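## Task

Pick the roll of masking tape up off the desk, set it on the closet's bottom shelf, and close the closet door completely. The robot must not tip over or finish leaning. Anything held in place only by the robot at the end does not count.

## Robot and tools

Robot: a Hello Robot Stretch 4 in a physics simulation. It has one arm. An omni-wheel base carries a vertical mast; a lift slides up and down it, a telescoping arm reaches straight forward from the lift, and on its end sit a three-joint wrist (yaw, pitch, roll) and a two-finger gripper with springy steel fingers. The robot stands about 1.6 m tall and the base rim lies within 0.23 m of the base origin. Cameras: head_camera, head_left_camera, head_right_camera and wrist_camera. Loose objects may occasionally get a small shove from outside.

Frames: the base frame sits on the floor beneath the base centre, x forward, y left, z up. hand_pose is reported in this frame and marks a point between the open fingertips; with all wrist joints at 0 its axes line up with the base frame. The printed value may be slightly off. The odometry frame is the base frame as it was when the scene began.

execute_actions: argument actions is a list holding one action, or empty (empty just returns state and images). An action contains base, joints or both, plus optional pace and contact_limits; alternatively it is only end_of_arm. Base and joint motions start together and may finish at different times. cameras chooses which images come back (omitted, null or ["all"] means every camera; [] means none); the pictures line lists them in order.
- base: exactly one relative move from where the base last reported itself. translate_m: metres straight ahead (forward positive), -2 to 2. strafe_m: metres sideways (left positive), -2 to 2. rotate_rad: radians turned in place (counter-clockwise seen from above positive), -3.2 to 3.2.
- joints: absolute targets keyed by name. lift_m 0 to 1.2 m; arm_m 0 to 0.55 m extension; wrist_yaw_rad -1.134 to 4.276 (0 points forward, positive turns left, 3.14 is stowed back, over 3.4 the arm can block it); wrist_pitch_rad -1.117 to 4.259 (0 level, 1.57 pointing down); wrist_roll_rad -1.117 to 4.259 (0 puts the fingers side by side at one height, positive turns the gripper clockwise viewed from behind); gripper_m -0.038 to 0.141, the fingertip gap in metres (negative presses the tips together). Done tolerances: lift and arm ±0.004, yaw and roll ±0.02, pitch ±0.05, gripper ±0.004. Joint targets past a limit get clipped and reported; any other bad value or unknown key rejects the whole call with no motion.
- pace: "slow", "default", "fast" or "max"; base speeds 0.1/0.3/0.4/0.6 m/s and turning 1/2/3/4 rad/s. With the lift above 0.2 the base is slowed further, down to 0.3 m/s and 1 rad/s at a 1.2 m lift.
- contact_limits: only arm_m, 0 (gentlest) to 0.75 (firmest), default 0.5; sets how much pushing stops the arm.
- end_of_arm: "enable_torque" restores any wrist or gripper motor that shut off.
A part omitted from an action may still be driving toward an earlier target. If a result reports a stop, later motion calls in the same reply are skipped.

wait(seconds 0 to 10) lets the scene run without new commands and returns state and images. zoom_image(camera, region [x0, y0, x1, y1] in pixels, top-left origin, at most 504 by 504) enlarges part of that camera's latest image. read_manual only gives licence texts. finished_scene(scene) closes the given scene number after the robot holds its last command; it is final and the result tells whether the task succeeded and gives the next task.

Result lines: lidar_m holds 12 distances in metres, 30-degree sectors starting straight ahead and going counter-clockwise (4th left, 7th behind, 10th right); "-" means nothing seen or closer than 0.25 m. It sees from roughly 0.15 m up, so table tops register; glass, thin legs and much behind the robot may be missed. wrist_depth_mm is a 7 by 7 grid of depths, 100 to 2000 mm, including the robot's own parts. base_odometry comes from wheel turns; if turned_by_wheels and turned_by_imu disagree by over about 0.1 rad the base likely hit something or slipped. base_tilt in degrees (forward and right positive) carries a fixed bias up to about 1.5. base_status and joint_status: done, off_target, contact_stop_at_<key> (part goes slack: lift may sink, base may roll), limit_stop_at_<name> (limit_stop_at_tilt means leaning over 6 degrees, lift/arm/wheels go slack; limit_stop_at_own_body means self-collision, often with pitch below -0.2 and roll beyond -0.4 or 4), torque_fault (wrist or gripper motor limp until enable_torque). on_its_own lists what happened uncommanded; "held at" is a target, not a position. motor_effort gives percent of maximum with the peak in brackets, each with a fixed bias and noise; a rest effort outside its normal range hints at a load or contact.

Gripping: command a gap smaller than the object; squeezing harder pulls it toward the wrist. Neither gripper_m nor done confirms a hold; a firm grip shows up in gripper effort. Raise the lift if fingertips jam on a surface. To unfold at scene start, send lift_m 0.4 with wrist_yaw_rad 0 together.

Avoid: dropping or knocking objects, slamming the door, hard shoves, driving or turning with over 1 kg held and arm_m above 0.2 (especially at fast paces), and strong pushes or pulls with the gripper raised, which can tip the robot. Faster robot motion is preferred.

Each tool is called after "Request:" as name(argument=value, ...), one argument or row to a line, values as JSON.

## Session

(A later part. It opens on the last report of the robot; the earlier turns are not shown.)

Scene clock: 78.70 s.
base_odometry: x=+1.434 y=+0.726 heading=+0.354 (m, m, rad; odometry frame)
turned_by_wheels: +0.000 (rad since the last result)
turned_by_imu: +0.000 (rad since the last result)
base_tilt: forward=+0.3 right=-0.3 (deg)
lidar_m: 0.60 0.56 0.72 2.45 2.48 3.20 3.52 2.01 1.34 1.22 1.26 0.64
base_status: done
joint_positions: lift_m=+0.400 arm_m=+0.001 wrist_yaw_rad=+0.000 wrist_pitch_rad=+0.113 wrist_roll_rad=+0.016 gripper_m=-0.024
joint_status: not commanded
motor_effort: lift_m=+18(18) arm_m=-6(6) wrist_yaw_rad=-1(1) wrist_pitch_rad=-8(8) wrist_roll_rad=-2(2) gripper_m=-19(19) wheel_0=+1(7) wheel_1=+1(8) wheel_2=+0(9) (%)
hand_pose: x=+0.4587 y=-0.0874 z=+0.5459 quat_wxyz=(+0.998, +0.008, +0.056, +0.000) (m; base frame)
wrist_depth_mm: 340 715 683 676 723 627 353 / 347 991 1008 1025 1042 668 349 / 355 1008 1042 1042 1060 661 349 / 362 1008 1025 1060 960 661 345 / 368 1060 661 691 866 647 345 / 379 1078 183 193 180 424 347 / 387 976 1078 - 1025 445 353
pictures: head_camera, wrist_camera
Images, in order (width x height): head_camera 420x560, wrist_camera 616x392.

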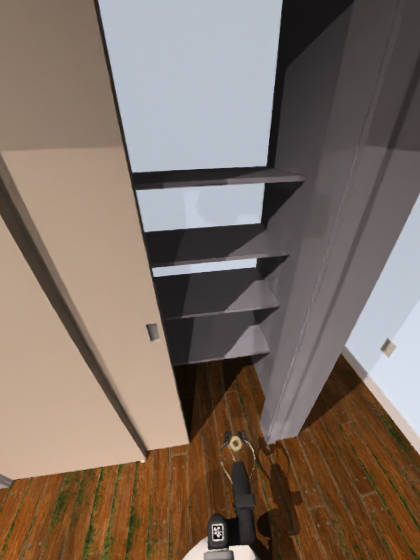

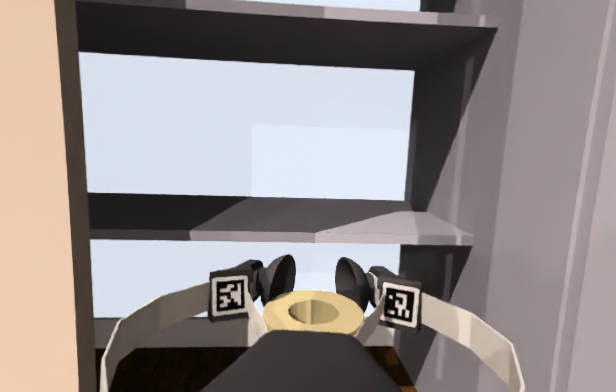

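Request:
execute_actions(
  actions=[
    {"base":{"strafe_m":0.07},"joints":{"lift_m":0.36}},
  ],
  cameras=[],
)

Request:
execute_actions(
  actions=[
    {"joints":{"arm_m":0.55},"contact_limits":{"arm_m":0.2}},
  ],
  cameras=["head_camera","wrist_camera"],
)

Scene clock: 80.07 s.
base_odometry: x=+1.410 y=+0.792 heading=+0.355 (m, m, rad; odometry frame)
turned_by_wheels: +0.000 (rad since the last result)
turned_by_imu: +0.001 (rad since the last result)
base_tilt: forward=+0.2 right=-0.3 (deg)
lidar_m: 0.57 0.56 0.68 2.39 2.44 3.12 3.49 2.07 1.41 1.28 0.88 0.66
base_status: done
joint_positions: lift_m=+0.360 arm_m=+0.001 wrist_yaw_rad=+0.000 wrist_pitch_rad=+0.113 wrist_roll_rad=+0.016 gripper_m=-0.024
joint_status: all done
motor_effort: lift_m=+18(20) arm_m=-6(6) wrist_yaw_rad=-1(1) wrist_pitch_rad=-9(8) wrist_roll_rad=-2(2) gripper_m=-20(20) wheel_0=+1(9) wheel_1=+2(9) wheel_2=+0(1) (%)
hand_pose: x=+0.4587 y=-0.0874 z=+0.5059 quat_wxyz=(+0.998, +0.008, +0.056, +0.000) (m; base frame)
wrist_depth_mm: 332 338 820 809 778 715 574 / 338 347 1008 1025 1042 798 574 / 347 355 1042 1060 1060 788 504 / 355 362 788 831 891 741 436 / 364 373 1078 1098 1098 778 436 / 373 375 184 193 180 691 433 / 379 389 1008 - 1008 732 433
pictures: none
No camera images: the call's "cameras" was empty. Leave "cameras" out to get every camera's image.

Scene clock: 82.73 s.
base_odometry: x=+1.410 y=+0.792 heading=+0.355 (m, m, rad; odometry frame)
turned_by_wheels: +0.000 (rad since the last result)
turned_by_imu: +0.001 (rad since the last result)
base_tilt: forward=+0.2 right=-0.2 (deg)
lidar_m: 0.55 0.57 0.69 2.39 2.45 3.10 3.50 2.05 1.39 1.29 0.84 0.68
base_status: not commanded
joint_positions: lift_m=+0.360 arm_m=+0.546 wrist_yaw_rad=+0.000 wrist_pitch_rad=+0.113 wrist_roll_rad=+0.016 gripper_m=-0.024
joint_status: all done
joint sent to its limit — the command would take arm_m past its upper limit, so that joint was sent only as far as its limit.
motor_effort: lift_m=+18(18) arm_m=+6(9) wrist_yaw_rad=+0(2) wrist_pitch_rad=-7(8) wrist_roll_rad=-2(2) gripper_m=-20(19) wheel_0=+1(1) wheel_1=+2(1) wheel_2=+0(0) (%)
contact_limits: arm_m 0.2
hand_pose: x=+1.0038 y=-0.0874 z=+0.5060 quat_wxyz=(+0.998, +0.008, +0.056, +0.000) (m; base frame)
wrist_depth_mm: 455 459 466 473 480 492 496 / 466 473 477 488 488 500 496 / 477 484 488 496 504 512 492 / 480 496 500 508 517 525 496 / 377 387 399 407 421 436 445 / 260 247 183 193 180 285 293 / 200 192 213 - 210 194 216
pictures: head_camera, wrist_camera
Images, in order (width x height): head_camera 420x560, wrist_camera 616x392.

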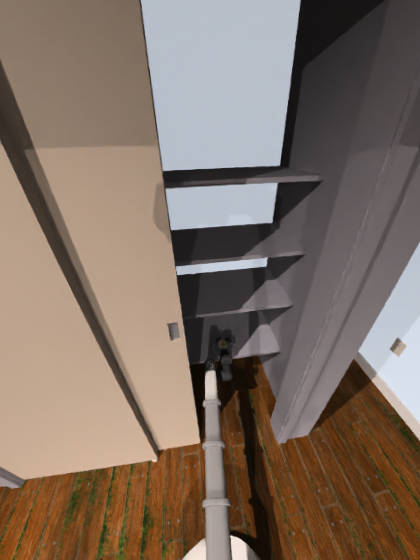

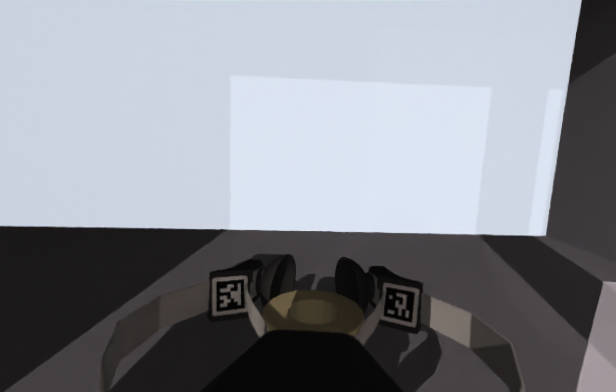

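Request:
execute_actions(
  actions=[
    {"joints":{"lift_m":0.35},"pace":"slow"},
  ],
  cameras=[],
)

Request:
execute_actions(
  actions=[
    {"joints":{"gripper_m":0.12},"pace":"slow"},
  ],
  cameras=["wrist_camera"],
)

Request:
execute_actions(
  actions=[
    {"joints":{"arm_m":0.0,"lift_m":0.358}},
  ],
  cameras=["head_camera","wrist_camera"],
)

Scene clock: 83.60 s.
base_odometry: x=+1.410 y=+0.792 heading=+0.355 (m, m, rad; odometry frame)
turned_by_wheels: +0.000 (rad since the last result)
turned_by_imu: +0.000 (rad since the last result)
base_tilt: forward=+0.2 right=-0.4 (deg)
lidar_m: 0.55 0.58 0.71 2.40 2.44 3.14 3.50 2.06 1.40 1.30 0.86 0.67
base_status: not commanded
joint_positions: lift_m=+0.350 arm_m=+0.546 wrist_yaw_rad=+0.000 wrist_pitch_rad=+0.113 wrist_roll_rad=+0.016 gripper_m=-0.024
joint_status: all done
motor_effort: lift_m=+17(19) arm_m=+6(6) wrist_yaw_rad=-1(1) wrist_pitch_rad=-7(7) wrist_roll_rad=-2(2) gripper_m=-19(18) wheel_0=+1(1) wheel_1=+1(2) wheel_2=+0(0) (%)
hand_pose: x=+1.0038 y=-0.0874 z=+0.4960 quat_wxyz=(+0.998, +0.008, +0.056, +0.000) (m; base frame)
wrist_depth_mm: 455 459 466 473 480 488 492 / 462 473 477 484 496 500 496 / 477 480 492 500 504 508 496 / 484 488 504 508 517 521 492 / 347 355 364 377 387 399 413 / 240 228 183 193 180 262 270 / 183 177 195 - 193 178 200
pictures: none
No camera images: the call's "cameras" was empty. Leave "cameras" out to get every camera's image.

Scene clock: 88.77 s.
base_odometry: x=+1.410 y=+0.792 heading=+0.355 (m, m, rad; odometry frame)
turned_by_wheels: +0.000 (rad since the last result)
turned_by_imu: +0.002 (rad since the last result)
base_tilt: forward=+0.3 right=-0.2 (deg)
lidar_m: 0.53 0.59 0.70 2.39 2.42 3.09 3.51 2.07 1.40 1.29 0.85 0.67
base_status: not commanded
joint_positions: lift_m=+0.350 arm_m=+0.546 wrist_yaw_rad=+0.000 wrist_pitch_rad=+0.113 wrist_roll_rad=+0.016 gripper_m=+0.120
joint_status: all done
motor_effort: lift_m=+18(17) arm_m=+6(6) wrist_yaw_rad=-1(0) wrist_pitch_rad=-7(8) wrist_roll_rad=-2(1) gripper_m=-1(18) wheel_0=+1(1) wheel_1=+2(1) wheel_2=+0(0) (%)
hand_pose: x=+1.0038 y=-0.0874 z=+0.4960 quat_wxyz=(+0.998, +0.008, +0.056, +0.000) (m; base frame)
wrist_depth_mm: 455 459 462 473 480 488 492 / 466 469 473 484 492 504 496 / 477 480 488 496 504 517 496 / 488 492 500 508 517 521 496 / 349 355 366 375 387 402 415 / 240 228 219 198 224 233 268 / 182 184 195 - 194 193 200
pictures: wrist_camera
Images, in order (width x height): wrist_camera 616x392.

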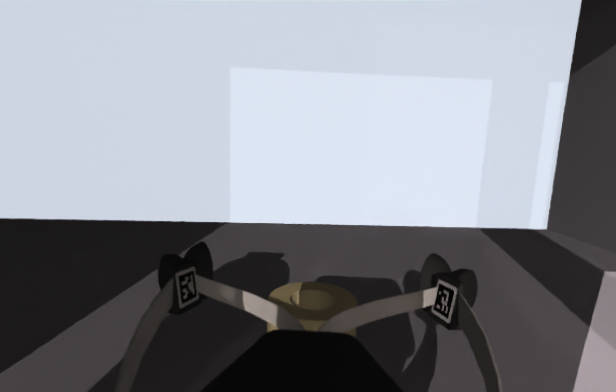

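Scene clock: 91.43 s.
base_odometry: x=+1.410 y=+0.792 heading=+0.355 (m, m, rad; odometry frame)
turned_by_wheels: +0.000 (rad since the last result)
turned_by_imu: +0.001 (rad since the last result)
base_tilt: forward=+0.2 right=-0.3 (deg)
lidar_m: 0.57 0.58 0.70 2.36 2.44 3.13 3.50 2.10 1.42 1.30 0.86 0.68
base_status: not commanded
joint_positions: lift_m=+0.358 arm_m=+0.001 wrist_yaw_rad=+0.000 wrist_pitch_rad=+0.113 wrist_roll_rad=+0.016 gripper_m=+0.120
joint_status: all done
motor_effort: lift_m=+21(22) arm_m=-6(5) wrist_yaw_rad=+0(2) wrist_pitch_rad=-7(7) wrist_roll_rad=-2(2) gripper_m=-1(0) wheel_0=+1(1) wheel_1=+2(1) wheel_2=+0(0) (%)
hand_pose: x=+0.4587 y=-0.0874 z=+0.5036 quat_wxyz=(+0.998, +0.008, +0.056, +0.000) (m; base frame)
wrist_depth_mm: 334 340 831 820 788 715 580 / 340 347 991 1025 1042 798 574 / 347 355 1008 1025 1060 798 504 / 357 364 778 809 878 741 436 / 364 373 1060 1078 1098 741 436 / 373 377 1078 1118 1118 691 436 / 382 389 1008 - 1008 741 436
pictures: head_camera, wrist_camera
Images, in order (width x height): head_camera 420x560, wrist_camera 616x392.

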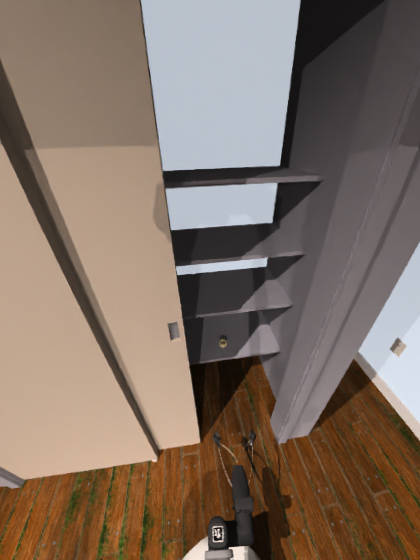

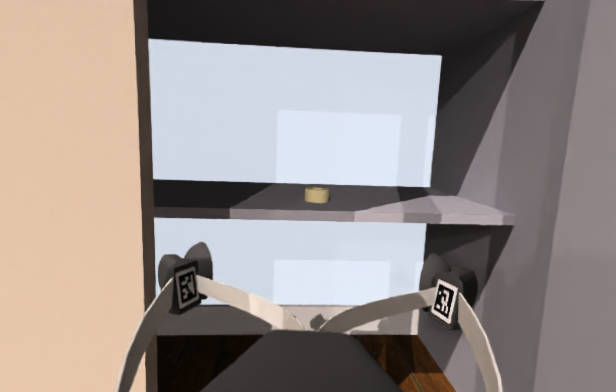

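Request:
execute_actions(
  actions=[
    {"base":{"translate_m":-0.25},"joints":{"gripper_m":-0.01,"wrist_pitch_rad":0,"wrist_yaw_rad":-0.7}},
  ],
  cameras=[],
)

Request:
execute_actions(
  actions=[
    {"base":{"rotate_rad":0.07},"joints":{"lift_m":0.845}},
  ],
  cameras=[],
)

Request:
execute_actions(
  actions=[
    {"base":{"strafe_m":0.31},"joints":{"arm_m":0.36}},
  ],
  cameras=["head_camera","wrist_camera"],
)

Scene clock: 93.87 s.
base_odometry: x=+1.176 y=+0.705 heading=+0.354 (m, m, rad; odometry frame)
turned_by_wheels: +0.000 (rad since the last result)
turned_by_imu: +0.001 (rad since the last result)
base_tilt: forward=+0.3 right=-0.4 (deg)
lidar_m: 0.79 0.80 1.00 2.37 2.41 3.08 3.27 2.10 1.45 1.31 1.36 0.87
base_status: done
joint_positions: lift_m=+0.358 arm_m=+0.001 wrist_yaw_rad=-0.700 wrist_pitch_rad=+0.003 wrist_roll_rad=+0.016 gripper_m=-0.010
joint_status: all done
motor_effort: lift_m=+22(22) arm_m=-6(6) wrist_yaw_rad=-2(6) wrist_pitch_rad=-7(11) wrist_roll_rad=-2(2) gripper_m=-11(9) wheel_0=-3(7) wheel_1=-3(8) wheel_2=-1(10) (%)
hand_pose: x=+0.3364 y=-0.2527 z=+0.5353 quat_wxyz=(+0.939, +0.008, -0.001, -0.343) (m; base frame)
wrist_depth_mm: 1118 1205 732 1618 1464 1205 1060 / 1025 1098 732 1708 1464 1205 1042 / 1138 1229 723 1708 1464 1229 1025 / 1118 1182 732 1708 1464 1205 1060 / 1138 1160 732 842 1464 1182 1042 / 1182 1281 181 202 185 1205 1042 / 1118 1025 723 - 1229 1118 1060
pictures: none
No camera images: the call's "cameras" was empty. Leave "cameras" out to get every camera's image.

Scene clock: 96.77 s.
base_odometry: x=+1.176 y=+0.705 heading=+0.423 (m, m, rad; odometry frame)
turned_by_wheels: +0.069 (rad since the last result)
turned_by_imu: +0.071 (rad since the last result)
base_tilt: forward=+0.3 right=-0.2 (deg)
lidar_m: 0.81 0.82 1.09 2.37 2.46 3.29 3.29 1.96 1.40 1.29 1.39 0.89
base_status: done
joint_positions: lift_m=+0.845 arm_m=+0.001 wrist_yaw_rad=-0.700 wrist_pitch_rad=+0.003 wrist_roll_rad=+0.016 gripper_m=-0.010
joint_status: all done
motor_effort: lift_m=+22(26) arm_m=-6(6) wrist_yaw_rad=-1(1) wrist_pitch_rad=-7(8) wrist_roll_rad=-1(1) gripper_m=-9(9) wheel_0=-2(6) wheel_1=-3(5) wheel_2=-4(6) (%)
hand_pose: x=+0.3364 y=-0.2527 z=+1.0222 quat_wxyz=(+0.939, +0.008, -0.001, -0.343) (m; base frame)
wrist_depth_mm: 960 1008 778 798 1576 1255 1078 / 1118 1255 778 809 1537 1255 1078 / 1098 1281 778 820 1576 1255 1078 / 1138 1281 778 831 1576 1255 1078 / 1078 1138 768 788 1537 1255 1078 / 1138 1308 181 202 184 1281 1078 / 1138 1118 820 - 1499 1182 1060
pictures: none
No camera images: the call's "cameras" was empty. Leave "cameras" out to get every camera's image.

Scene clock: 99.13 s.
base_odometry: x=+1.048 y=+0.988 heading=+0.423 (m, m, rad; odometry frame)
turned_by_wheels: +0.000 (rad since the last result)
turned_by_imu: +0.002 (rad since the last result)
base_tilt: forward=+0.2 right=-0.3 (deg)
lidar_m: 0.75 0.79 1.01 2.06 2.16 2.88 3.29 2.41 1.72 1.63 1.10 0.83
base_status: done
joint_positions: lift_m=+0.845 arm_m=+0.359 wrist_yaw_rad=-0.700 wrist_pitch_rad=+0.002 wrist_roll_rad=+0.016 gripper_m=-0.010
joint_status: all done
motor_effort: lift_m=+22(22) arm_m=+6(6) wrist_yaw_rad=-1(1) wrist_pitch_rad=-7(8) wrist_roll_rad=-2(2) gripper_m=-10(10) wheel_0=+0(9) wheel_1=+1(11) wheel_2=+0(3) (%)
hand_pose: x=+0.6942 y=-0.2527 z=+1.0224 quat_wxyz=(+0.939, +0.008, -0.002, -0.343) (m; base frame)
wrist_depth_mm: 257 291 338 866 891 661 1255 / 259 294 342 1138 917 647 1255 / 259 296 345 1078 931 661 1281 / 263 300 355 1182 904 654 1281 / 265 301 359 1060 917 654 1308 / 266 304 182 203 184 654 1308 / 268 294 345 - 878 640 1308
pictures: head_camera, wrist_camera
Images, in order (width x height): head_camera 420x560, wrist_camera 616x392.

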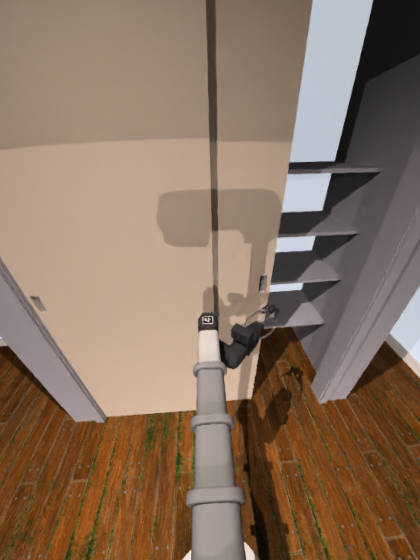

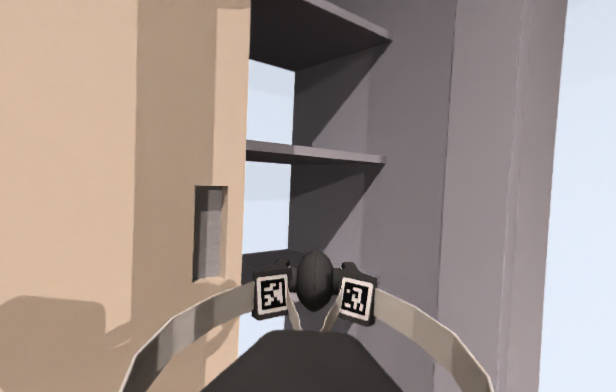

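Request:
execute_actions(
  actions=[
    {"base":{"strafe_m":0.022}},
  ],
  cameras=[],
)

Request:
execute_actions(
  actions=[
    {"joints":{"arm_m":0.5},"contact_limits":{"arm_m":0.05},"pace":"slow"},
  ],
  cameras=["wrist_camera"],
)

Scene clock: 100.07 s.
base_odometry: x=+1.039 y=+1.008 heading=+0.423 (m, m, rad; odometry frame)
turned_by_wheels: +0.000 (rad since the last result)
turned_by_imu: +0.000 (rad since the last result)
base_tilt: forward=+0.3 right=-0.3 (deg)
lidar_m: 0.75 0.79 1.02 2.04 2.10 2.87 3.29 2.46 1.74 1.65 1.11 0.86
base_status: done
joint_positions: lift_m=+0.845 arm_m=+0.359 wrist_yaw_rad=-0.700 wrist_pitch_rad=+0.002 wrist_roll_rad=+0.016 gripper_m=-0.010
joint_status: not commanded
motor_effort: lift_m=+22(21) arm_m=+6(6) wrist_yaw_rad=-1(1) wrist_pitch_rad=-7(7) wrist_roll_rad=-2(2) gripper_m=-8(9) wheel_0=+0(8) wheel_1=+0(8) wheel_2=+0(1) (%)
hand_pose: x=+0.6942 y=-0.2527 z=+1.0224 quat_wxyz=(+0.939, +0.008, -0.002, -0.343) (m; base frame)
wrist_depth_mm: 257 291 340 878 904 683 1281 / 258 294 342 1182 946 676 1281 / 259 296 345 1138 917 668 1281 / 262 298 353 1229 946 676 1281 / 264 300 366 1060 931 668 1308 / 266 303 182 202 183 676 1308 / 268 294 345 - 917 661 1336
pictures: none
No camera images: the call's "cameras" was empty. Leave "cameras" out to get every camera's image.

Scene clock: 102.73 s.
base_odometry: x=+1.039 y=+1.008 heading=+0.423 (m, m, rad; odometry frame)
turned_by_wheels: +0.000 (rad since the last result)
turned_by_imu: +0.001 (rad since the last result)
base_tilt: forward=+0.4 right=-0.1 (deg)
lidar_m: 0.76 0.77 1.05 2.02 2.11 2.83 3.28 2.45 1.77 1.64 1.11 0.85
base_status: not commanded
joint_positions: lift_m=+0.845 arm_m=+0.499 wrist_yaw_rad=-0.708 wrist_pitch_rad=+0.003 wrist_roll_rad=+0.016 gripper_m=-0.010
joint_status: all done
on_its_own: wrist_yaw_rad is at rest, and its effort (+21) is outside its rest range (-13 to +13)
motor_effort: lift_m=+21(21) arm_m=+8(11) wrist_yaw_rad=+21(22) wrist_pitch_rad=-7(7) wrist_roll_rad=-2(2) gripper_m=-9(9) wheel_0=+0(0) wheel_1=+0(0) wheel_2=-1(1) (%)
contact_limits: arm_m 0.05
hand_pose: x=+0.8319 y=-0.2540 z=+1.0224 quat_wxyz=(+0.938, +0.008, -0.002, -0.346) (m; base frame)
wrist_depth_mm: 146 166 193 232 842 768 569 / 147 167 195 235 904 768 580 / 148 168 197 236 878 768 580 / 148 170 199 247 946 759 580 / 150 172 200 229 931 768 580 / 151 173 183 193 183 768 574 / 153 167 196 - 904 621 569
pictures: wrist_camera
Images, in order (width x height): wrist_camera 616x392.

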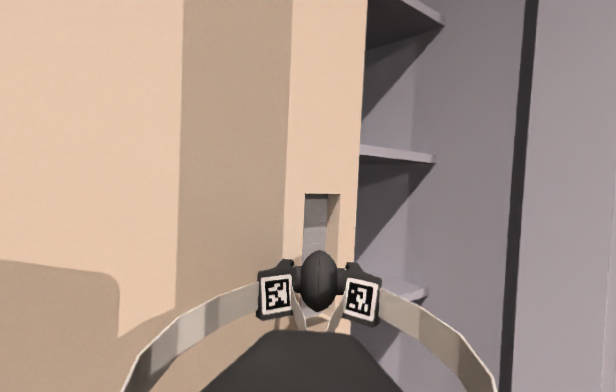

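Request:
execute_actions(
  actions=[
    {"base":{"strafe_m":-0.35},"joints":{"arm_m":0.508},"pace":"slow"},
  ],
  cameras=["head_camera","wrist_camera"],
)

Scene clock: 107.43 s.
base_odometry: x=+1.183 y=+0.689 heading=+0.423 (m, m, rad; odometry frame)
turned_by_wheels: +0.000 (rad since the last result)
turned_by_imu: +0.001 (rad since the last result)
base_tilt: forward=+0.2 right=-0.2 (deg)
lidar_m: 0.81 0.80 1.07 2.39 2.47 3.33 3.26 1.97 1.38 1.30 1.37 0.85
base_status: done
joint_positions: lift_m=+0.845 arm_m=+0.507 wrist_yaw_rad=-0.700 wrist_pitch_rad=+0.003 wrist_roll_rad=+0.016 gripper_m=-0.010
joint_status: all done
motor_effort: lift_m=+21(21) arm_m=+6(12) wrist_yaw_rad=-3(46) wrist_pitch_rad=-8(8) wrist_roll_rad=-2(2) gripper_m=-9(11) wheel_0=+3(17) wheel_1=-3(6) wheel_2=+0(8) (%)
hand_pose: x=+0.8423 y=-0.2526 z=+1.0223 quat_wxyz=(+0.939, +0.008, -0.001, -0.343) (m; base frame)
wrist_depth_mm: 144 164 191 228 512 324 310 / 145 165 193 231 508 324 319 / 147 167 195 234 504 324 375 / 147 168 196 238 508 322 387 / 149 170 198 236 504 322 399 / 150 171 181 203 185 324 410 / 151 166 195 - 379 307 421
pictures: head_camera, wrist_camera
Images, in order (width x height): head_camera 420x560, wrist_camera 616x392.

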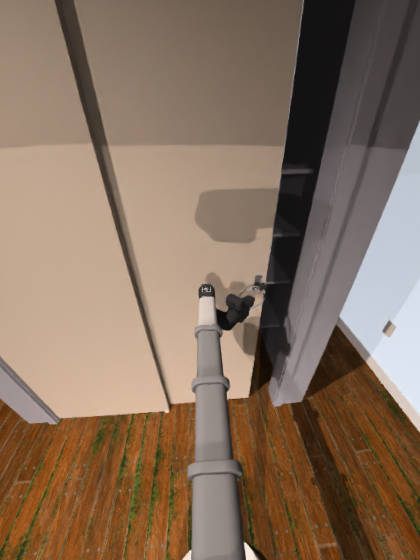

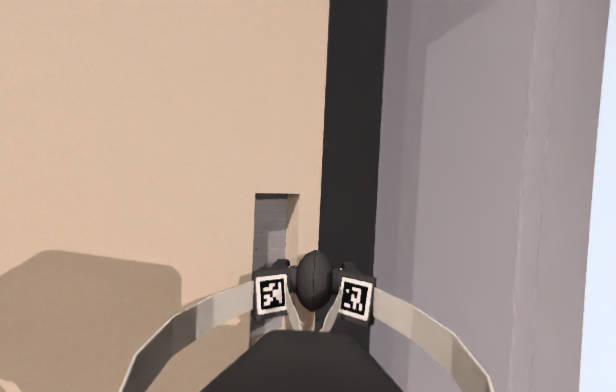

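Request:
execute_actions(
  actions=[
    {"joints":{"arm_m":0.44},"pace":"slow"},
  ],
  cameras=[],
)

Request:
execute_actions(
  actions=[
    {"base":{"strafe_m":0.05},"joints":{"lift_m":0.855}},
  ],
  cameras=["wrist_camera"],
)

Scene clock: 109.43 s.
base_odometry: x=+1.183 y=+0.689 heading=+0.423 (m, m, rad; odometry frame)
turned_by_wheels: +0.000 (rad since the last result)
turned_by_imu: +0.001 (rad since the last result)
base_tilt: forward=+0.2 right=-0.2 (deg)
lidar_m: 0.81 0.82 1.10 2.38 2.47 3.33 3.27 1.94 1.34 1.29 1.37 0.86
base_status: not commanded
joint_positions: lift_m=+0.845 arm_m=+0.441 wrist_yaw_rad=-0.700 wrist_pitch_rad=+0.003 wrist_roll_rad=+0.016 gripper_m=-0.010
joint_status: all done
motor_effort: lift_m=+21(21) arm_m=-6(6) wrist_yaw_rad=-2(1) wrist_pitch_rad=-7(7) wrist_roll_rad=-1(2) gripper_m=-8(10) wheel_0=+3(3) wheel_1=-3(3) wheel_2=+0(0) (%)
hand_pose: x=+0.7764 y=-0.2527 z=+1.0223 quat_wxyz=(+0.939, +0.008, -0.001, -0.343) (m; base frame)
wrist_depth_mm: 198 224 262 634 397 351 1025 / 199 226 264 634 397 357 1025 / 200 229 266 661 394 366 1042 / 202 231 278 661 394 373 1042 / 204 233 286 609 392 415 1042 / 206 233 182 203 185 421 1060 / 207 228 265 - 382 427 1025
pictures: none
No camera images: the call's "cameras" was empty. Leave "cameras" out to get every camera's image.

Scene clock: 110.57 s.
base_odometry: x=+1.162 y=+0.734 heading=+0.423 (m, m, rad; odometry frame)
turned_by_wheels: +0.000 (rad since the last result)
turned_by_imu: +0.000 (rad since the last result)
base_tilt: forward=+0.2 right=-0.3 (deg)
lidar_m: 0.78 0.80 1.06 2.36 2.44 3.27 3.29 2.04 1.42 1.33 1.44 0.88
base_status: done
joint_positions: lift_m=+0.855 arm_m=+0.441 wrist_yaw_rad=-0.700 wrist_pitch_rad=+0.003 wrist_roll_rad=+0.016 gripper_m=-0.010
joint_status: all done
motor_effort: lift_m=+22(26) arm_m=-7(6) wrist_yaw_rad=-2(1) wrist_pitch_rad=-8(8) wrist_roll_rad=-2(1) gripper_m=-10(9) wheel_0=-2(10) wheel_1=+1(10) wheel_2=+0(1) (%)
hand_pose: x=+0.7764 y=-0.2527 z=+1.0323 quat_wxyz=(+0.939, +0.008, -0.001, -0.343) (m; base frame)
wrist_depth_mm: 196 223 258 309 459 389 1060 / 196 224 260 312 462 392 1042 / 198 226 263 317 459 394 1042 / 199 228 266 320 459 394 1078 / 202 229 267 319 455 397 1078 / 202 230 182 203 185 402 1060 / 205 224 263 - 442 407 1078
pictures: wrist_camera
Images, in order (width x height): wrist_camera 616x392.

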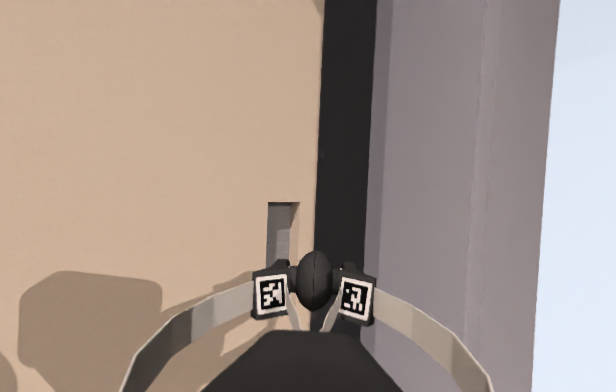

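Request:
execute_actions(
  actions=[
    {"base":{"strafe_m":0.012}},
  ],
  cameras=[],
)

Request:
execute_actions(
  actions=[
    {"joints":{"arm_m":0.53},"contact_limits":{"arm_m":0.1},"pace":"slow"},
  ],
  cameras=["wrist_camera"],
)

Scene clock: 111.37 s.
base_odometry: x=+1.157 y=+0.745 heading=+0.423 (m, m, rad; odometry frame)
turned_by_wheels: +0.000 (rad since the last result)
turned_by_imu: +0.000 (rad since the last result)
base_tilt: forward=+0.3 right=-0.2 (deg)
lidar_m: 0.79 0.81 1.07 2.32 2.40 3.24 3.29 2.06 1.43 1.35 1.43 0.86
base_status: done
joint_positions: lift_m=+0.855 arm_m=+0.441 wrist_yaw_rad=-0.700 wrist_pitch_rad=+0.003 wrist_roll_rad=+0.016 gripper_m=-0.010
joint_status: not commanded
motor_effort: lift_m=+22(22) arm_m=-6(7) wrist_yaw_rad=-1(1) wrist_pitch_rad=-7(7) wrist_roll_rad=-2(1) gripper_m=-9(10) wheel_0=-3(9) wheel_1=+2(9) wheel_2=+0(1) (%)
hand_pose: x=+0.7764 y=-0.2527 z=+1.0323 quat_wxyz=(+0.939, +0.008, -0.001, -0.343) (m; base frame)
wrist_depth_mm: 197 224 260 312 585 397 1025 / 199 225 263 315 469 397 1060 / 199 229 266 320 473 399 1060 / 201 229 268 325 473 410 1060 / 204 232 271 324 469 407 1078 / 205 233 181 202 185 404 1060 / 206 226 265 - 455 410 1078
pictures: none
No camera images: the call's "cameras" was empty. Leave "cameras" out to get every camera's image.

Scene clock: 113.20 s.
base_odometry: x=+1.157 y=+0.745 heading=+0.423 (m, m, rad; odometry frame)
turned_by_wheels: -0.001 (rad since the last result)
turned_by_imu: +0.000 (rad since the last result)
base_tilt: forward=+0.3 right=-0.3 (deg)
lidar_m: 0.81 0.79 1.09 2.32 2.40 3.24 3.27 2.05 1.43 1.36 1.42 0.87
base_status: not commanded
joint_positions: lift_m=+0.855 arm_m=+0.519 wrist_yaw_rad=-0.723 wrist_pitch_rad=+0.003 wrist_roll_rad=+0.016 gripper_m=-0.010
joint_status: arm_m contact_stop (moved +0.078 of +0.089)
on_its_own: arm_m is slack since a contact_stop (your +0.530 is given up); wrist_yaw_rad is at rest, and its effort (+66) is outside its rest range (-13 to +13)
motor_effort: lift_m=+22(22) arm_m=+0(13) wrist_yaw_rad=+66(66) wrist_pitch_rad=-7(7) wrist_roll_rad=-1(1) gripper_m=-7(9) wheel_0=-2(3) wheel_1=+1(2) wheel_2=-8(7) (%)
contact_limits: arm_m 0.1
hand_pose: x=+0.8489 y=-0.2564 z=+1.0323 quat_wxyz=(+0.935, +0.008, -0.002, -0.354) (m; base frame)
wrist_depth_mm: 138 158 184 222 525 379 340 / 139 158 186 226 525 377 343 / 140 160 188 228 539 377 343 / 141 161 190 232 539 377 349 / 142 163 192 220 539 377 359 / 143 164 180 186 183 368 433 / 145 158 187 - 554 351 442
pictures: wrist_camera
Images, in order (width x height): wrist_camera 616x392.

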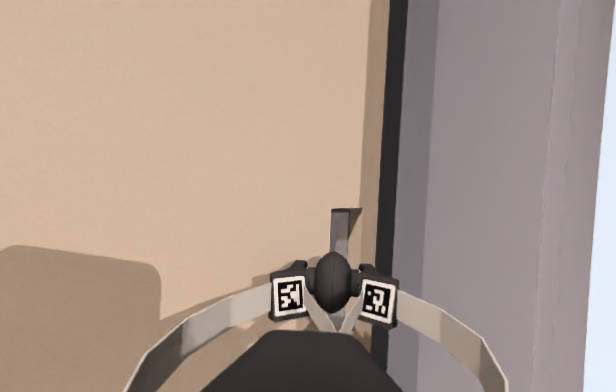

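In recess and pushing. Strafe in steps.

Request:
execute_actions(
  actions=[
    {"base":{"strafe_m":-0.08},"joints":{"arm_m":0.515},"pace":"slow"},
  ],
  cameras=["wrist_camera"],
)

Scene clock: 115.17 s.
base_odometry: x=+1.190 y=+0.672 heading=+0.422 (m, m, rad; odometry frame)
turned_by_wheels: -0.001 (rad since the last result)
turned_by_imu: +0.000 (rad since the last result)
base_tilt: forward=+0.3 right=-0.4 (deg)
lidar_m: 0.80 0.84 1.08 2.41 2.49 3.31 3.27 1.92 1.37 1.28 1.36 0.85
base_status: done
joint_positions: lift_m=+0.855 arm_m=+0.515 wrist_yaw_rad=-0.704 wrist_pitch_rad=+0.003 wrist_roll_rad=+0.016 gripper_m=-0.010
joint_status: all done
motor_effort: lift_m=+22(22) arm_m=-2(2) wrist_yaw_rad=+12(64) wrist_pitch_rad=-8(8) wrist_roll_rad=-2(2) gripper_m=-10(9) wheel_0=-1(9) wheel_1=-4(6) wheel_2=-1(9) (%)
hand_pose: x=+0.8494 y=-0.2534 z=+1.0323 quat_wxyz=(+0.939, +0.008, -0.001, -0.345) (m; base frame)
wrist_depth_mm: 141 160 186 223 484 303 300 / 141 161 188 226 484 301 353 / 143 163 190 228 366 301 368 / 144 164 191 236 366 301 379 / 145 165 194 236 366 301 387 / 146 167 181 202 183 301 402 / 147 161 189 - 355 286 413
pictures: wrist_camera
Images, in order (width x height): wrist_camera 616x392.

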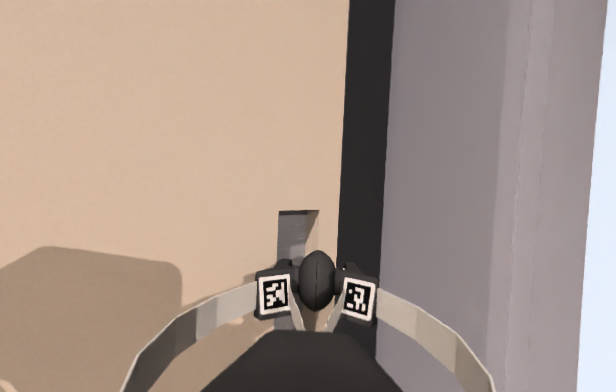

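Request:
execute_actions(
  actions=[
    {"base":{"strafe_m":-0.05},"joints":{"arm_m":0.528},"contact_limits":{"arm_m":0.3},"pace":"slow"},
  ],
  cameras=["wrist_camera"],
)

Scene clock: 116.83 s.
base_odometry: x=+1.210 y=+0.626 heading=+0.421 (m, m, rad; odometry frame)
turned_by_wheels: -0.001 (rad since the last result)
turned_by_imu: -0.001 (rad since the last result)
base_tilt: forward=+0.3 right=-0.5 (deg)
lidar_m: 0.81 0.84 1.08 2.46 2.52 3.36 3.27 1.86 1.29 1.22 1.31 0.84
base_status: done
joint_positions: lift_m=+0.855 arm_m=+0.526 wrist_yaw_rad=-0.713 wrist_pitch_rad=+0.002 wrist_roll_rad=+0.016 gripper_m=-0.010
joint_status: all done
on_its_own: wrist_yaw_rad is at rest, and its effort (+36) is outside its rest range (-13 to +13)
motor_effort: lift_m=+22(22) arm_m=+9(12) wrist_yaw_rad=+36(41) wrist_pitch_rad=-8(8) wrist_roll_rad=-1(2) gripper_m=-8(11) wheel_0=+0(15) wheel_1=-4(5) wheel_2=-6(3) (%)
contact_limits: arm_m 0.3
hand_pose: x=+0.8584 y=-0.2548 z=+1.0323 quat_wxyz=(+0.937, +0.008, -0.002, -0.349) (m; base frame)
wrist_depth_mm: 135 153 179 216 303 251 332 / 136 154 181 219 301 249 343 / 136 156 182 220 303 249 357 / 137 157 184 228 303 249 368 / 139 159 187 229 291 249 384 / 140 160 175 202 183 253 917 / 141 153 182 - 293 248 931
pictures: wrist_camera
Images, in order (width x height): wrist_camera 616x392.

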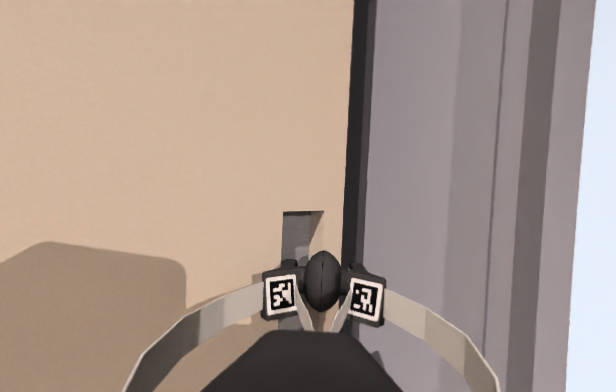

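Request:
execute_actions(
  actions=[
    {"base":{"strafe_m":-0.05},"pace":"slow"},
  ],
  cameras=["wrist_camera"],
)

Scene clock: 118.43 s.
base_odometry: x=+1.231 y=+0.581 heading=+0.421 (m, m, rad; odometry frame)
turned_by_wheels: +0.000 (rad since the last result)
turned_by_imu: +0.000 (rad since the last result)
base_tilt: forward=+0.3 right=-0.3 (deg)
lidar_m: 0.81 0.82 1.09 2.50 2.56 3.38 3.27 1.78 1.27 1.16 1.26 0.82
base_status: done
joint_positions: lift_m=+0.855 arm_m=+0.526 wrist_yaw_rad=-0.711 wrist_pitch_rad=+0.002 wrist_roll_rad=+0.016 gripper_m=-0.010
joint_status: not commanded
on_its_own: wrist_yaw_rad is at rest, and its effort (+30) is outside its rest range (-13 to +13)
motor_effort: lift_m=+22(22) arm_m=+8(9) wrist_yaw_rad=+30(41) wrist_pitch_rad=-6(7) wrist_roll_rad=-1(2) gripper_m=-10(11) wheel_0=+3(12) wheel_1=-4(7) wheel_2=-4(5) (%)
hand_pose: x=+0.8590 y=-0.2545 z=+1.0323 quat_wxyz=(+0.937, +0.008, -0.002, -0.348) (m; base frame)
wrist_depth_mm: 136 155 180 216 243 211 336 / 137 156 182 219 244 211 345 / 138 156 183 222 242 214 891 / 138 158 186 230 242 216 866 / 139 160 187 229 236 216 878 / 141 161 177 202 184 216 904 / 142 156 183 - 235 219 891
pictures: wrist_camera
Images, in order (width x height): wrist_camera 616x392.

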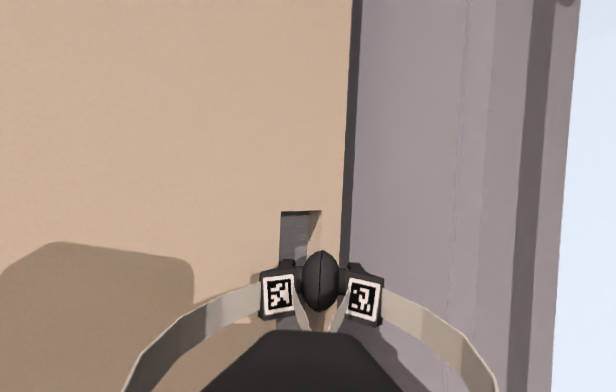

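Request:
execute_actions(
  actions=[
    {"base":{"strafe_m":-0.04},"pace":"slow"},
  ],
  cameras=["wrist_camera"],
)

Scene clock: 119.93 s.
base_odometry: x=+1.246 y=+0.545 heading=+0.423 (m, m, rad; odometry frame)
turned_by_wheels: +0.003 (rad since the last result)
turned_by_imu: +0.004 (rad since the last result)
base_tilt: forward=+0.3 right=-0.4 (deg)
lidar_m: 0.81 0.85 1.12 2.53 2.64 3.38 3.24 1.72 1.19 1.13 1.22 0.80
base_status: done
joint_positions: lift_m=+0.855 arm_m=+0.526 wrist_yaw_rad=-0.715 wrist_pitch_rad=+0.002 wrist_roll_rad=+0.016 gripper_m=-0.010
joint_status: not commanded
on_its_own: wrist_yaw_rad is at rest, and its effort (+43) is outside its rest range (-13 to +13)
motor_effort: lift_m=+22(22) arm_m=+8(8) wrist_yaw_rad=+43(42) wrist_pitch_rad=-6(7) wrist_roll_rad=-2(1) gripper_m=-4(10) wheel_0=+27(28) wheel_1=+8(9) wheel_2=-2(2) (%)
hand_pose: x=+0.8579 y=-0.2552 z=+1.0324 quat_wxyz=(+0.937, +0.008, -0.002, -0.350) (m; base frame)
wrist_depth_mm: 137 156 181 217 206 195 854 / 138 157 183 220 206 199 854 / 139 158 185 223 206 204 866 / 140 160 187 230 206 208 878 / 141 161 189 231 206 213 878 / 142 160 180 199 185 217 891 / 143 155 185 - 200 219 891
pictures: wrist_camera
Images, in order (width x height): wrist_camera 616x392.

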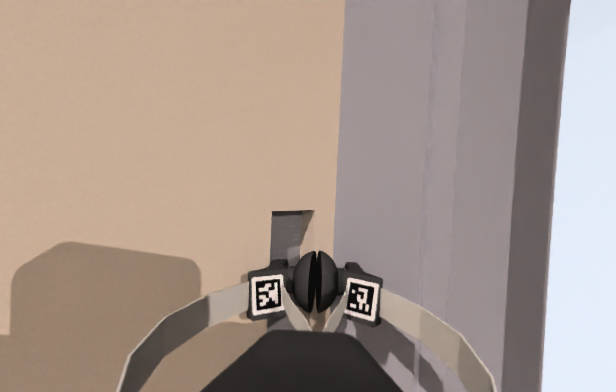

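Request:
execute_actions(
  actions=[
    {"joints":{"arm_m":0.15},"pace":"slow"},
  ],
  cameras=[],
)

Request:
execute_actions(
  actions=[
    {"joints":{"wrist_yaw_rad":-0.35}},
  ],
)

Scene clock: 125.07 s.
base_odometry: x=+1.247 y=+0.544 heading=+0.421 (m, m, rad; odometry frame)
turned_by_wheels: -0.002 (rad since the last result)
turned_by_imu: -0.001 (rad since the last result)
base_tilt: forward=+0.3 right=-0.2 (deg)
lidar_m: 0.81 0.84 1.08 2.55 2.62 3.37 3.25 1.74 1.22 1.14 1.20 0.81
base_status: not commanded
joint_positions: lift_m=+0.855 arm_m=+0.151 wrist_yaw_rad=-0.700 wrist_pitch_rad=+0.002 wrist_roll_rad=+0.016 gripper_m=-0.010
joint_status: all done
motor_effort: lift_m=+22(22) arm_m=-7(7) wrist_yaw_rad=-2(43) wrist_pitch_rad=-7(6) wrist_roll_rad=-1(1) gripper_m=-11(11) wheel_0=+2(27) wheel_1=+2(8) wheel_2=+0(2) (%)
hand_pose: x=+0.4864 y=-0.2527 z=+1.0324 quat_wxyz=(+0.939, +0.008, -0.002, -0.343) (m; base frame)
wrist_depth_mm: 436 492 496 1537 1308 1060 917 / 442 492 500 1499 1308 1078 917 / 442 496 525 1499 1336 1078 904 / 449 508 525 1499 1281 1078 904 / 449 508 530 603 1281 1078 904 / 455 508 182 202 185 1078 904 / 462 496 504 - 1281 1025 917
pictures: none
No camera images: the call's "cameras" was empty. Leave "cameras" out to get every camera's image.

Scene clock: 125.83 s.
base_odometry: x=+1.247 y=+0.544 heading=+0.421 (m, m, rad; odometry frame)
turned_by_wheels: +0.000 (rad since the last result)
turned_by_imu: +0.000 (rad since the last result)
base_tilt: forward=+0.3 right=-0.4 (deg)
lidar_m: 0.80 0.86 1.10 2.55 2.64 3.38 3.26 1.74 1.19 1.14 1.21 0.79
base_status: not commanded
joint_positions: lift_m=+0.855 arm_m=+0.151 wrist_yaw_rad=-0.350 wrist_pitch_rad=+0.002 wrist_roll_rad=+0.016 gripper_m=-0.010
joint_status: all done
motor_effort: lift_m=+22(22) arm_m=-6(6) wrist_yaw_rad=+1(5) wrist_pitch_rad=-7(6) wrist_roll_rad=-2(2) gripper_m=-10(11) wheel_0=+2(2) wheel_1=+2(2) wheel_2=+0(1) (%)
hand_pose: x=+0.5629 y=-0.1811 z=+1.0324 quat_wxyz=(+0.985, +0.008, +0.000, -0.174) (m; base frame)
wrist_depth_mm: 421 449 488 508 508 1336 1098 / 424 455 488 512 512 1336 1078 / 427 459 496 517 517 1336 1078 / 430 459 500 512 521 1336 1078 / 430 462 504 477 525 1366 1078 / 436 466 182 202 185 1366 1078 / 439 466 504 - 539 1308 1060
pictures: head_camera, head_left_camera, head_right_camera, wrist_camera
Images, in order (width x height): head_camera 420x560, head_left_camera 420x672, head_right_camera 420x672, wrist_camera 616x392.

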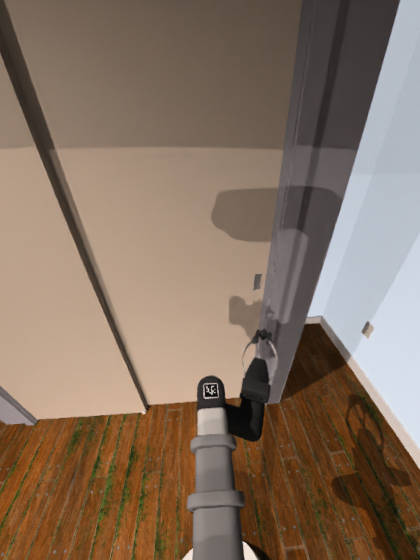

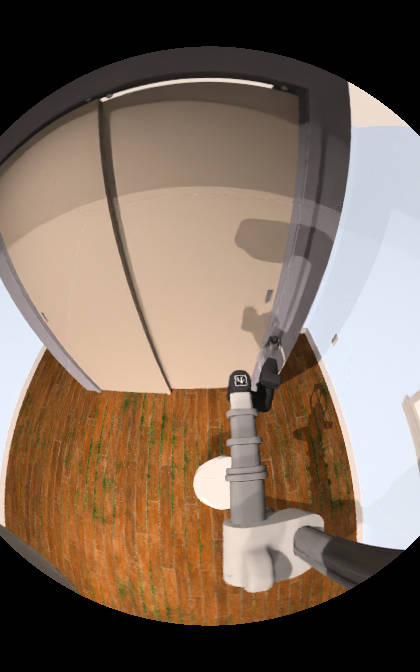

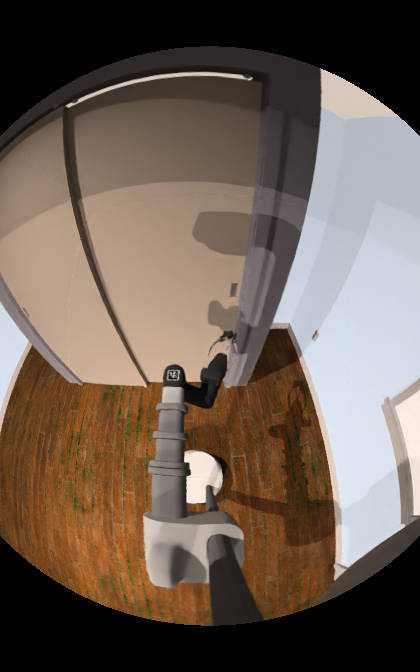

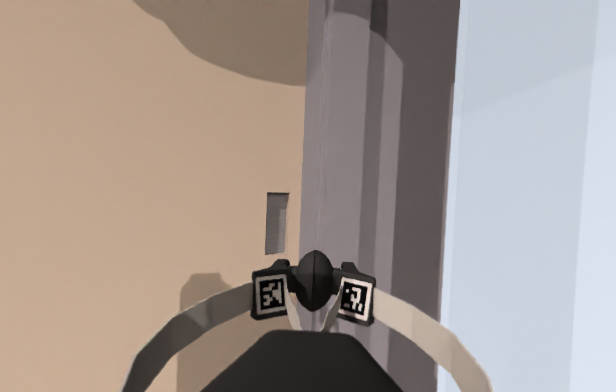

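Request:
execute_actions(
  actions=[
    {"base":{"strafe_m":-0.13},"joints":{"wrist_yaw_rad":0}},
  ],
  cameras=["wrist_camera"],
)

Scene clock: 127.60 s.
base_odometry: x=+1.300 y=+0.426 heading=+0.421 (m, m, rad; odometry frame)
turned_by_wheels: +0.000 (rad since the last result)
turned_by_imu: +0.000 (rad since the last result)
base_tilt: forward=+0.3 right=-0.3 (deg)
lidar_m: 0.77 0.86 1.09 2.68 2.77 3.37 2.82 1.55 1.07 0.99 1.07 0.80
base_status: done
joint_positions: lift_m=+0.855 arm_m=+0.151 wrist_yaw_rad=+0.000 wrist_pitch_rad=+0.002 wrist_roll_rad=+0.016 gripper_m=-0.010
joint_status: all done
motor_effort: lift_m=+22(22) arm_m=-6(6) wrist_yaw_rad=+0(5) wrist_pitch_rad=-6(6) wrist_roll_rad=-1(1) gripper_m=-10(10) wheel_0=+1(9) wheel_1=-1(11) wheel_2=+0(0) (%)
hand_pose: x=+0.6104 y=-0.0875 z=+1.0324 quat_wxyz=(+1.000, +0.008, +0.001, +0.000) (m; base frame)
wrist_depth_mm: 466 462 466 469 392 407 1160 / 469 469 469 469 397 410 1138 / 473 473 473 473 397 413 1182 / 477 477 477 477 402 415 1160 / 480 477 480 480 402 418 1182 / 484 480 182 202 185 421 1205 / 484 488 488 - 407 418 1182
pictures: wrist_camera
Images, in order (width x height): wrist_camera 616x392.

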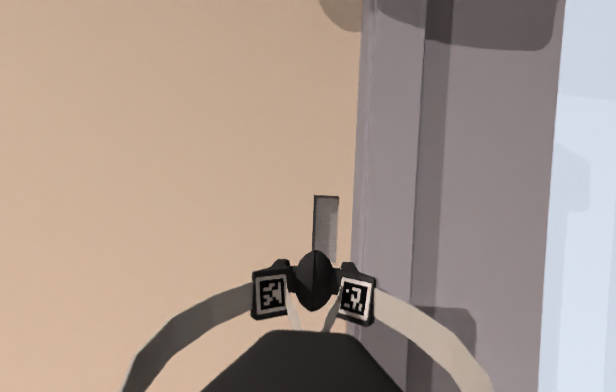

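Request:
execute_actions(
  actions=[
    {"base":{"strafe_m":0.1},"joints":{"arm_m":0.33}},
  ],
  cameras=[],
)

Request:
execute_actions(
  actions=[
    {"joints":{"arm_m":0.5},"contact_limits":{"arm_m":0.4},"pace":"slow"},
  ],
  cameras=[],
)

Scene clock: 129.40 s.
base_odometry: x=+1.259 y=+0.517 heading=+0.421 (m, m, rad; odometry frame)
turned_by_wheels: +0.000 (rad since the last result)
turned_by_imu: +0.001 (rad since the last result)
base_tilt: forward=+0.2 right=-0.2 (deg)
lidar_m: 0.81 0.85 1.09 2.57 2.67 3.37 3.25 1.71 1.18 1.10 1.19 0.80
base_status: done
joint_positions: lift_m=+0.855 arm_m=+0.329 wrist_yaw_rad=+0.000 wrist_pitch_rad=+0.002 wrist_roll_rad=+0.016 gripper_m=-0.010
joint_status: all done
motor_effort: lift_m=+22(22) arm_m=+6(4) wrist_yaw_rad=-1(0) wrist_pitch_rad=-7(7) wrist_roll_rad=-2(2) gripper_m=-11(9) wheel_0=-1(9) wheel_1=+2(8) wheel_2=+0(2) (%)
hand_pose: x=+0.7883 y=-0.0874 z=+1.0324 quat_wxyz=(+1.000, +0.008, +0.001, +0.000) (m; base frame)
wrist_depth_mm: 286 286 287 287 287 289 239 / 287 289 289 290 290 290 236 / 290 291 290 293 291 293 234 / 293 293 293 294 294 296 232 / 294 296 294 294 297 297 233 / 297 298 182 202 185 298 234 / 298 298 298 - 300 278 233
pictures: none
No camera images: the call's "cameras" was empty. Leave "cameras" out to get every camera's image.

Scene clock: 131.33 s.
base_odometry: x=+1.259 y=+0.517 heading=+0.420 (m, m, rad; odometry frame)
turned_by_wheels: -0.001 (rad since the last result)
turned_by_imu: +0.006 (rad since the last result)
base_tilt: forward=+0.2 right=-0.2 (deg)
lidar_m: 0.83 0.85 1.11 2.57 2.68 3.39 3.27 1.71 1.16 1.10 1.15 0.81
base_status: not commanded
joint_positions: lift_m=+0.855 arm_m=+0.396 wrist_yaw_rad=-0.011 wrist_pitch_rad=+0.002 wrist_roll_rad=+0.016 gripper_m=-0.010
joint_status: arm_m contact_stop (moved +0.067 of +0.171)
on_its_own: arm_m is slack since a contact_stop (your +0.500 is given up); wrist_yaw_rad is at rest, and its effort (+30) is outside its rest range (-13 to +13)
motor_effort: lift_m=+22(22) arm_m=+0(20) wrist_yaw_rad=+30(46) wrist_pitch_rad=-6(16) wrist_roll_rad=-2(2) gripper_m=-7(11) wheel_0=-1(3) wheel_1=+2(7) wheel_2=-10(13) (%)
contact_limits: arm_m 0.4
hand_pose: x=+0.8545 y=-0.0906 z=+1.0324 quat_wxyz=(+1.000, +0.008, +0.001, -0.005) (m; base frame)
wrist_depth_mm: 223 224 225 226 227 227 227 / 224 225 226 226 229 229 229 / 227 228 229 229 229 230 230 / 228 229 229 231 231 232 229 / 230 231 232 232 234 246 227 / 231 232 183 206 184 246 226 / 233 234 234 - 236 237 225
pictures: none
No camera images: the call's "cameras" was empty. Leave "cameras" out to get every camera's image.

Request:
execute_actions(
  actions=[
    {"base":{"strafe_m":-0.03},"joints":{"arm_m":0.405},"contact_limits":{"arm_m":0.5},"pace":"slow"},
  ],
  cameras=["wrist_camera"],
)

Scene clock: 132.67 s.
base_odometry: x=+1.271 y=+0.489 heading=+0.420 (m, m, rad; odometry frame)
turned_by_wheels: +0.000 (rad since the last result)
turned_by_imu: +0.022 (rad since the last result)
base_tilt: forward=+0.2 right=-0.4 (deg)
lidar_m: 0.84 0.86 1.13 2.60 2.72 3.34 3.26 1.62 1.15 1.07 1.15 0.80
base_status: done
joint_positions: lift_m=+0.855 arm_m=+0.402 wrist_yaw_rad=-0.013 wrist_pitch_rad=+0.002 wrist_roll_rad=+0.016 gripper_m=-0.010
joint_status: all done
on_its_own: wrist_yaw_rad is at rest, and its effort (+37) is outside its rest range (-13 to +13)
motor_effort: lift_m=+21(22) arm_m=+16(16) wrist_yaw_rad=+37(52) wrist_pitch_rad=-5(6) wrist_roll_rad=-1(2) gripper_m=-3(8) wheel_0=+9(10) wheel_1=+1(2) wheel_2=-15(15) (%)
contact_limits: arm_m 0.5
hand_pose: x=+0.8604 y=-0.0912 z=+1.0325 quat_wxyz=(+1.000, +0.008, +0.001, -0.007) (m; base frame)
wrist_depth_mm: 224 224 224 223 223 223 222 / 225 225 224 225 224 224 223 / 227 228 227 226 225 226 225 / 229 228 228 228 227 227 225 / 230 231 230 229 229 241 225 / 232 232 184 209 183 241 220 / 234 233 233 - 232 232 220
pictures: wrist_camera
Images, in order (width x height): wrist_camera 616x392.

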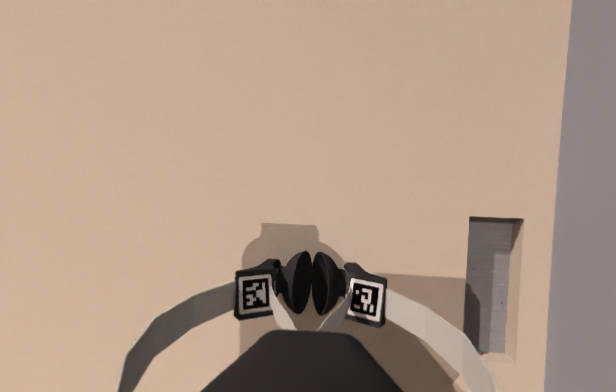

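Request:
execute_actions(
  actions=[
    {"joints":{"arm_m":0.1,"wrist_yaw_rad":0}},
  ],
  cameras=["head_camera","wrist_camera"],
)

Request:
finished_scene(
  scene=2,
)

Scene clock: 134.77 s.
base_odometry: x=+1.271 y=+0.490 heading=+0.420 (m, m, rad; odometry frame)
turned_by_wheels: +0.001 (rad since the last result)
turned_by_imu: +0.001 (rad since the last result)
base_tilt: forward=+0.3 right=-0.2 (deg)
lidar_m: 0.82 0.87 1.15 2.58 2.70 3.34 3.25 1.62 1.14 1.06 1.17 0.80
base_status: not commanded
joint_positions: lift_m=+0.855 arm_m=+0.101 wrist_yaw_rad=+0.000 wrist_pitch_rad=+0.003 wrist_roll_rad=+0.016 gripper_m=-0.010
joint_status: all done
motor_effort: lift_m=+21(22) arm_m=-6(13) wrist_yaw_rad=-1(36) wrist_pitch_rad=-7(7) wrist_roll_rad=-1(2) gripper_m=-11(10) wheel_0=+2(8) wheel_1=+1(1) wheel_2=-2(15) (%)
hand_pose: x=+0.5605 y=-0.0874 z=+1.0323 quat_wxyz=(+1.000, +0.008, +0.001, +0.000) (m; base frame)
wrist_depth_mm: 525 525 521 521 512 436 452 / 530 525 521 517 517 439 452 / 530 530 525 521 525 452 455 / 539 530 530 525 521 445 459 / 535 535 535 530 525 445 459 / 544 539 182 202 183 462 462 / 549 539 535 - 535 466 469
pictures: head_camera, wrist_camera
Images, in order (width x height): head_camera 420x560, wrist_camera 616x392.

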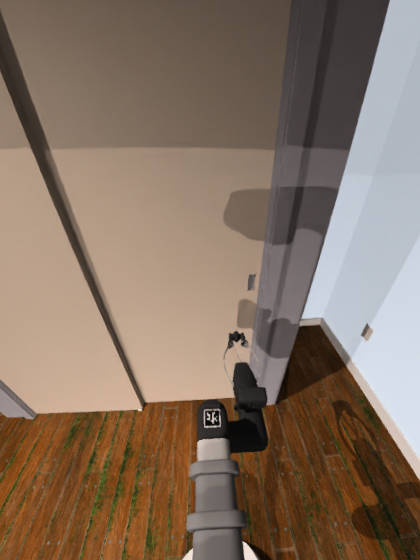

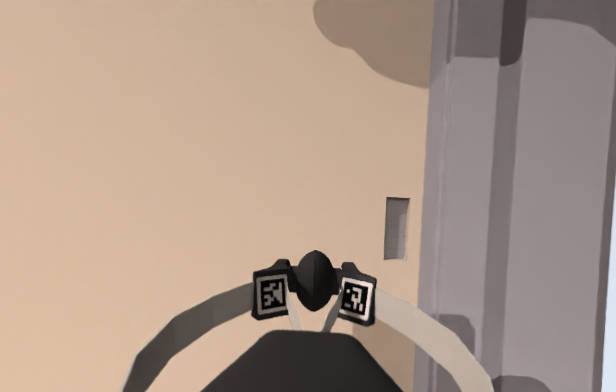

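The scene is finished: the task was done.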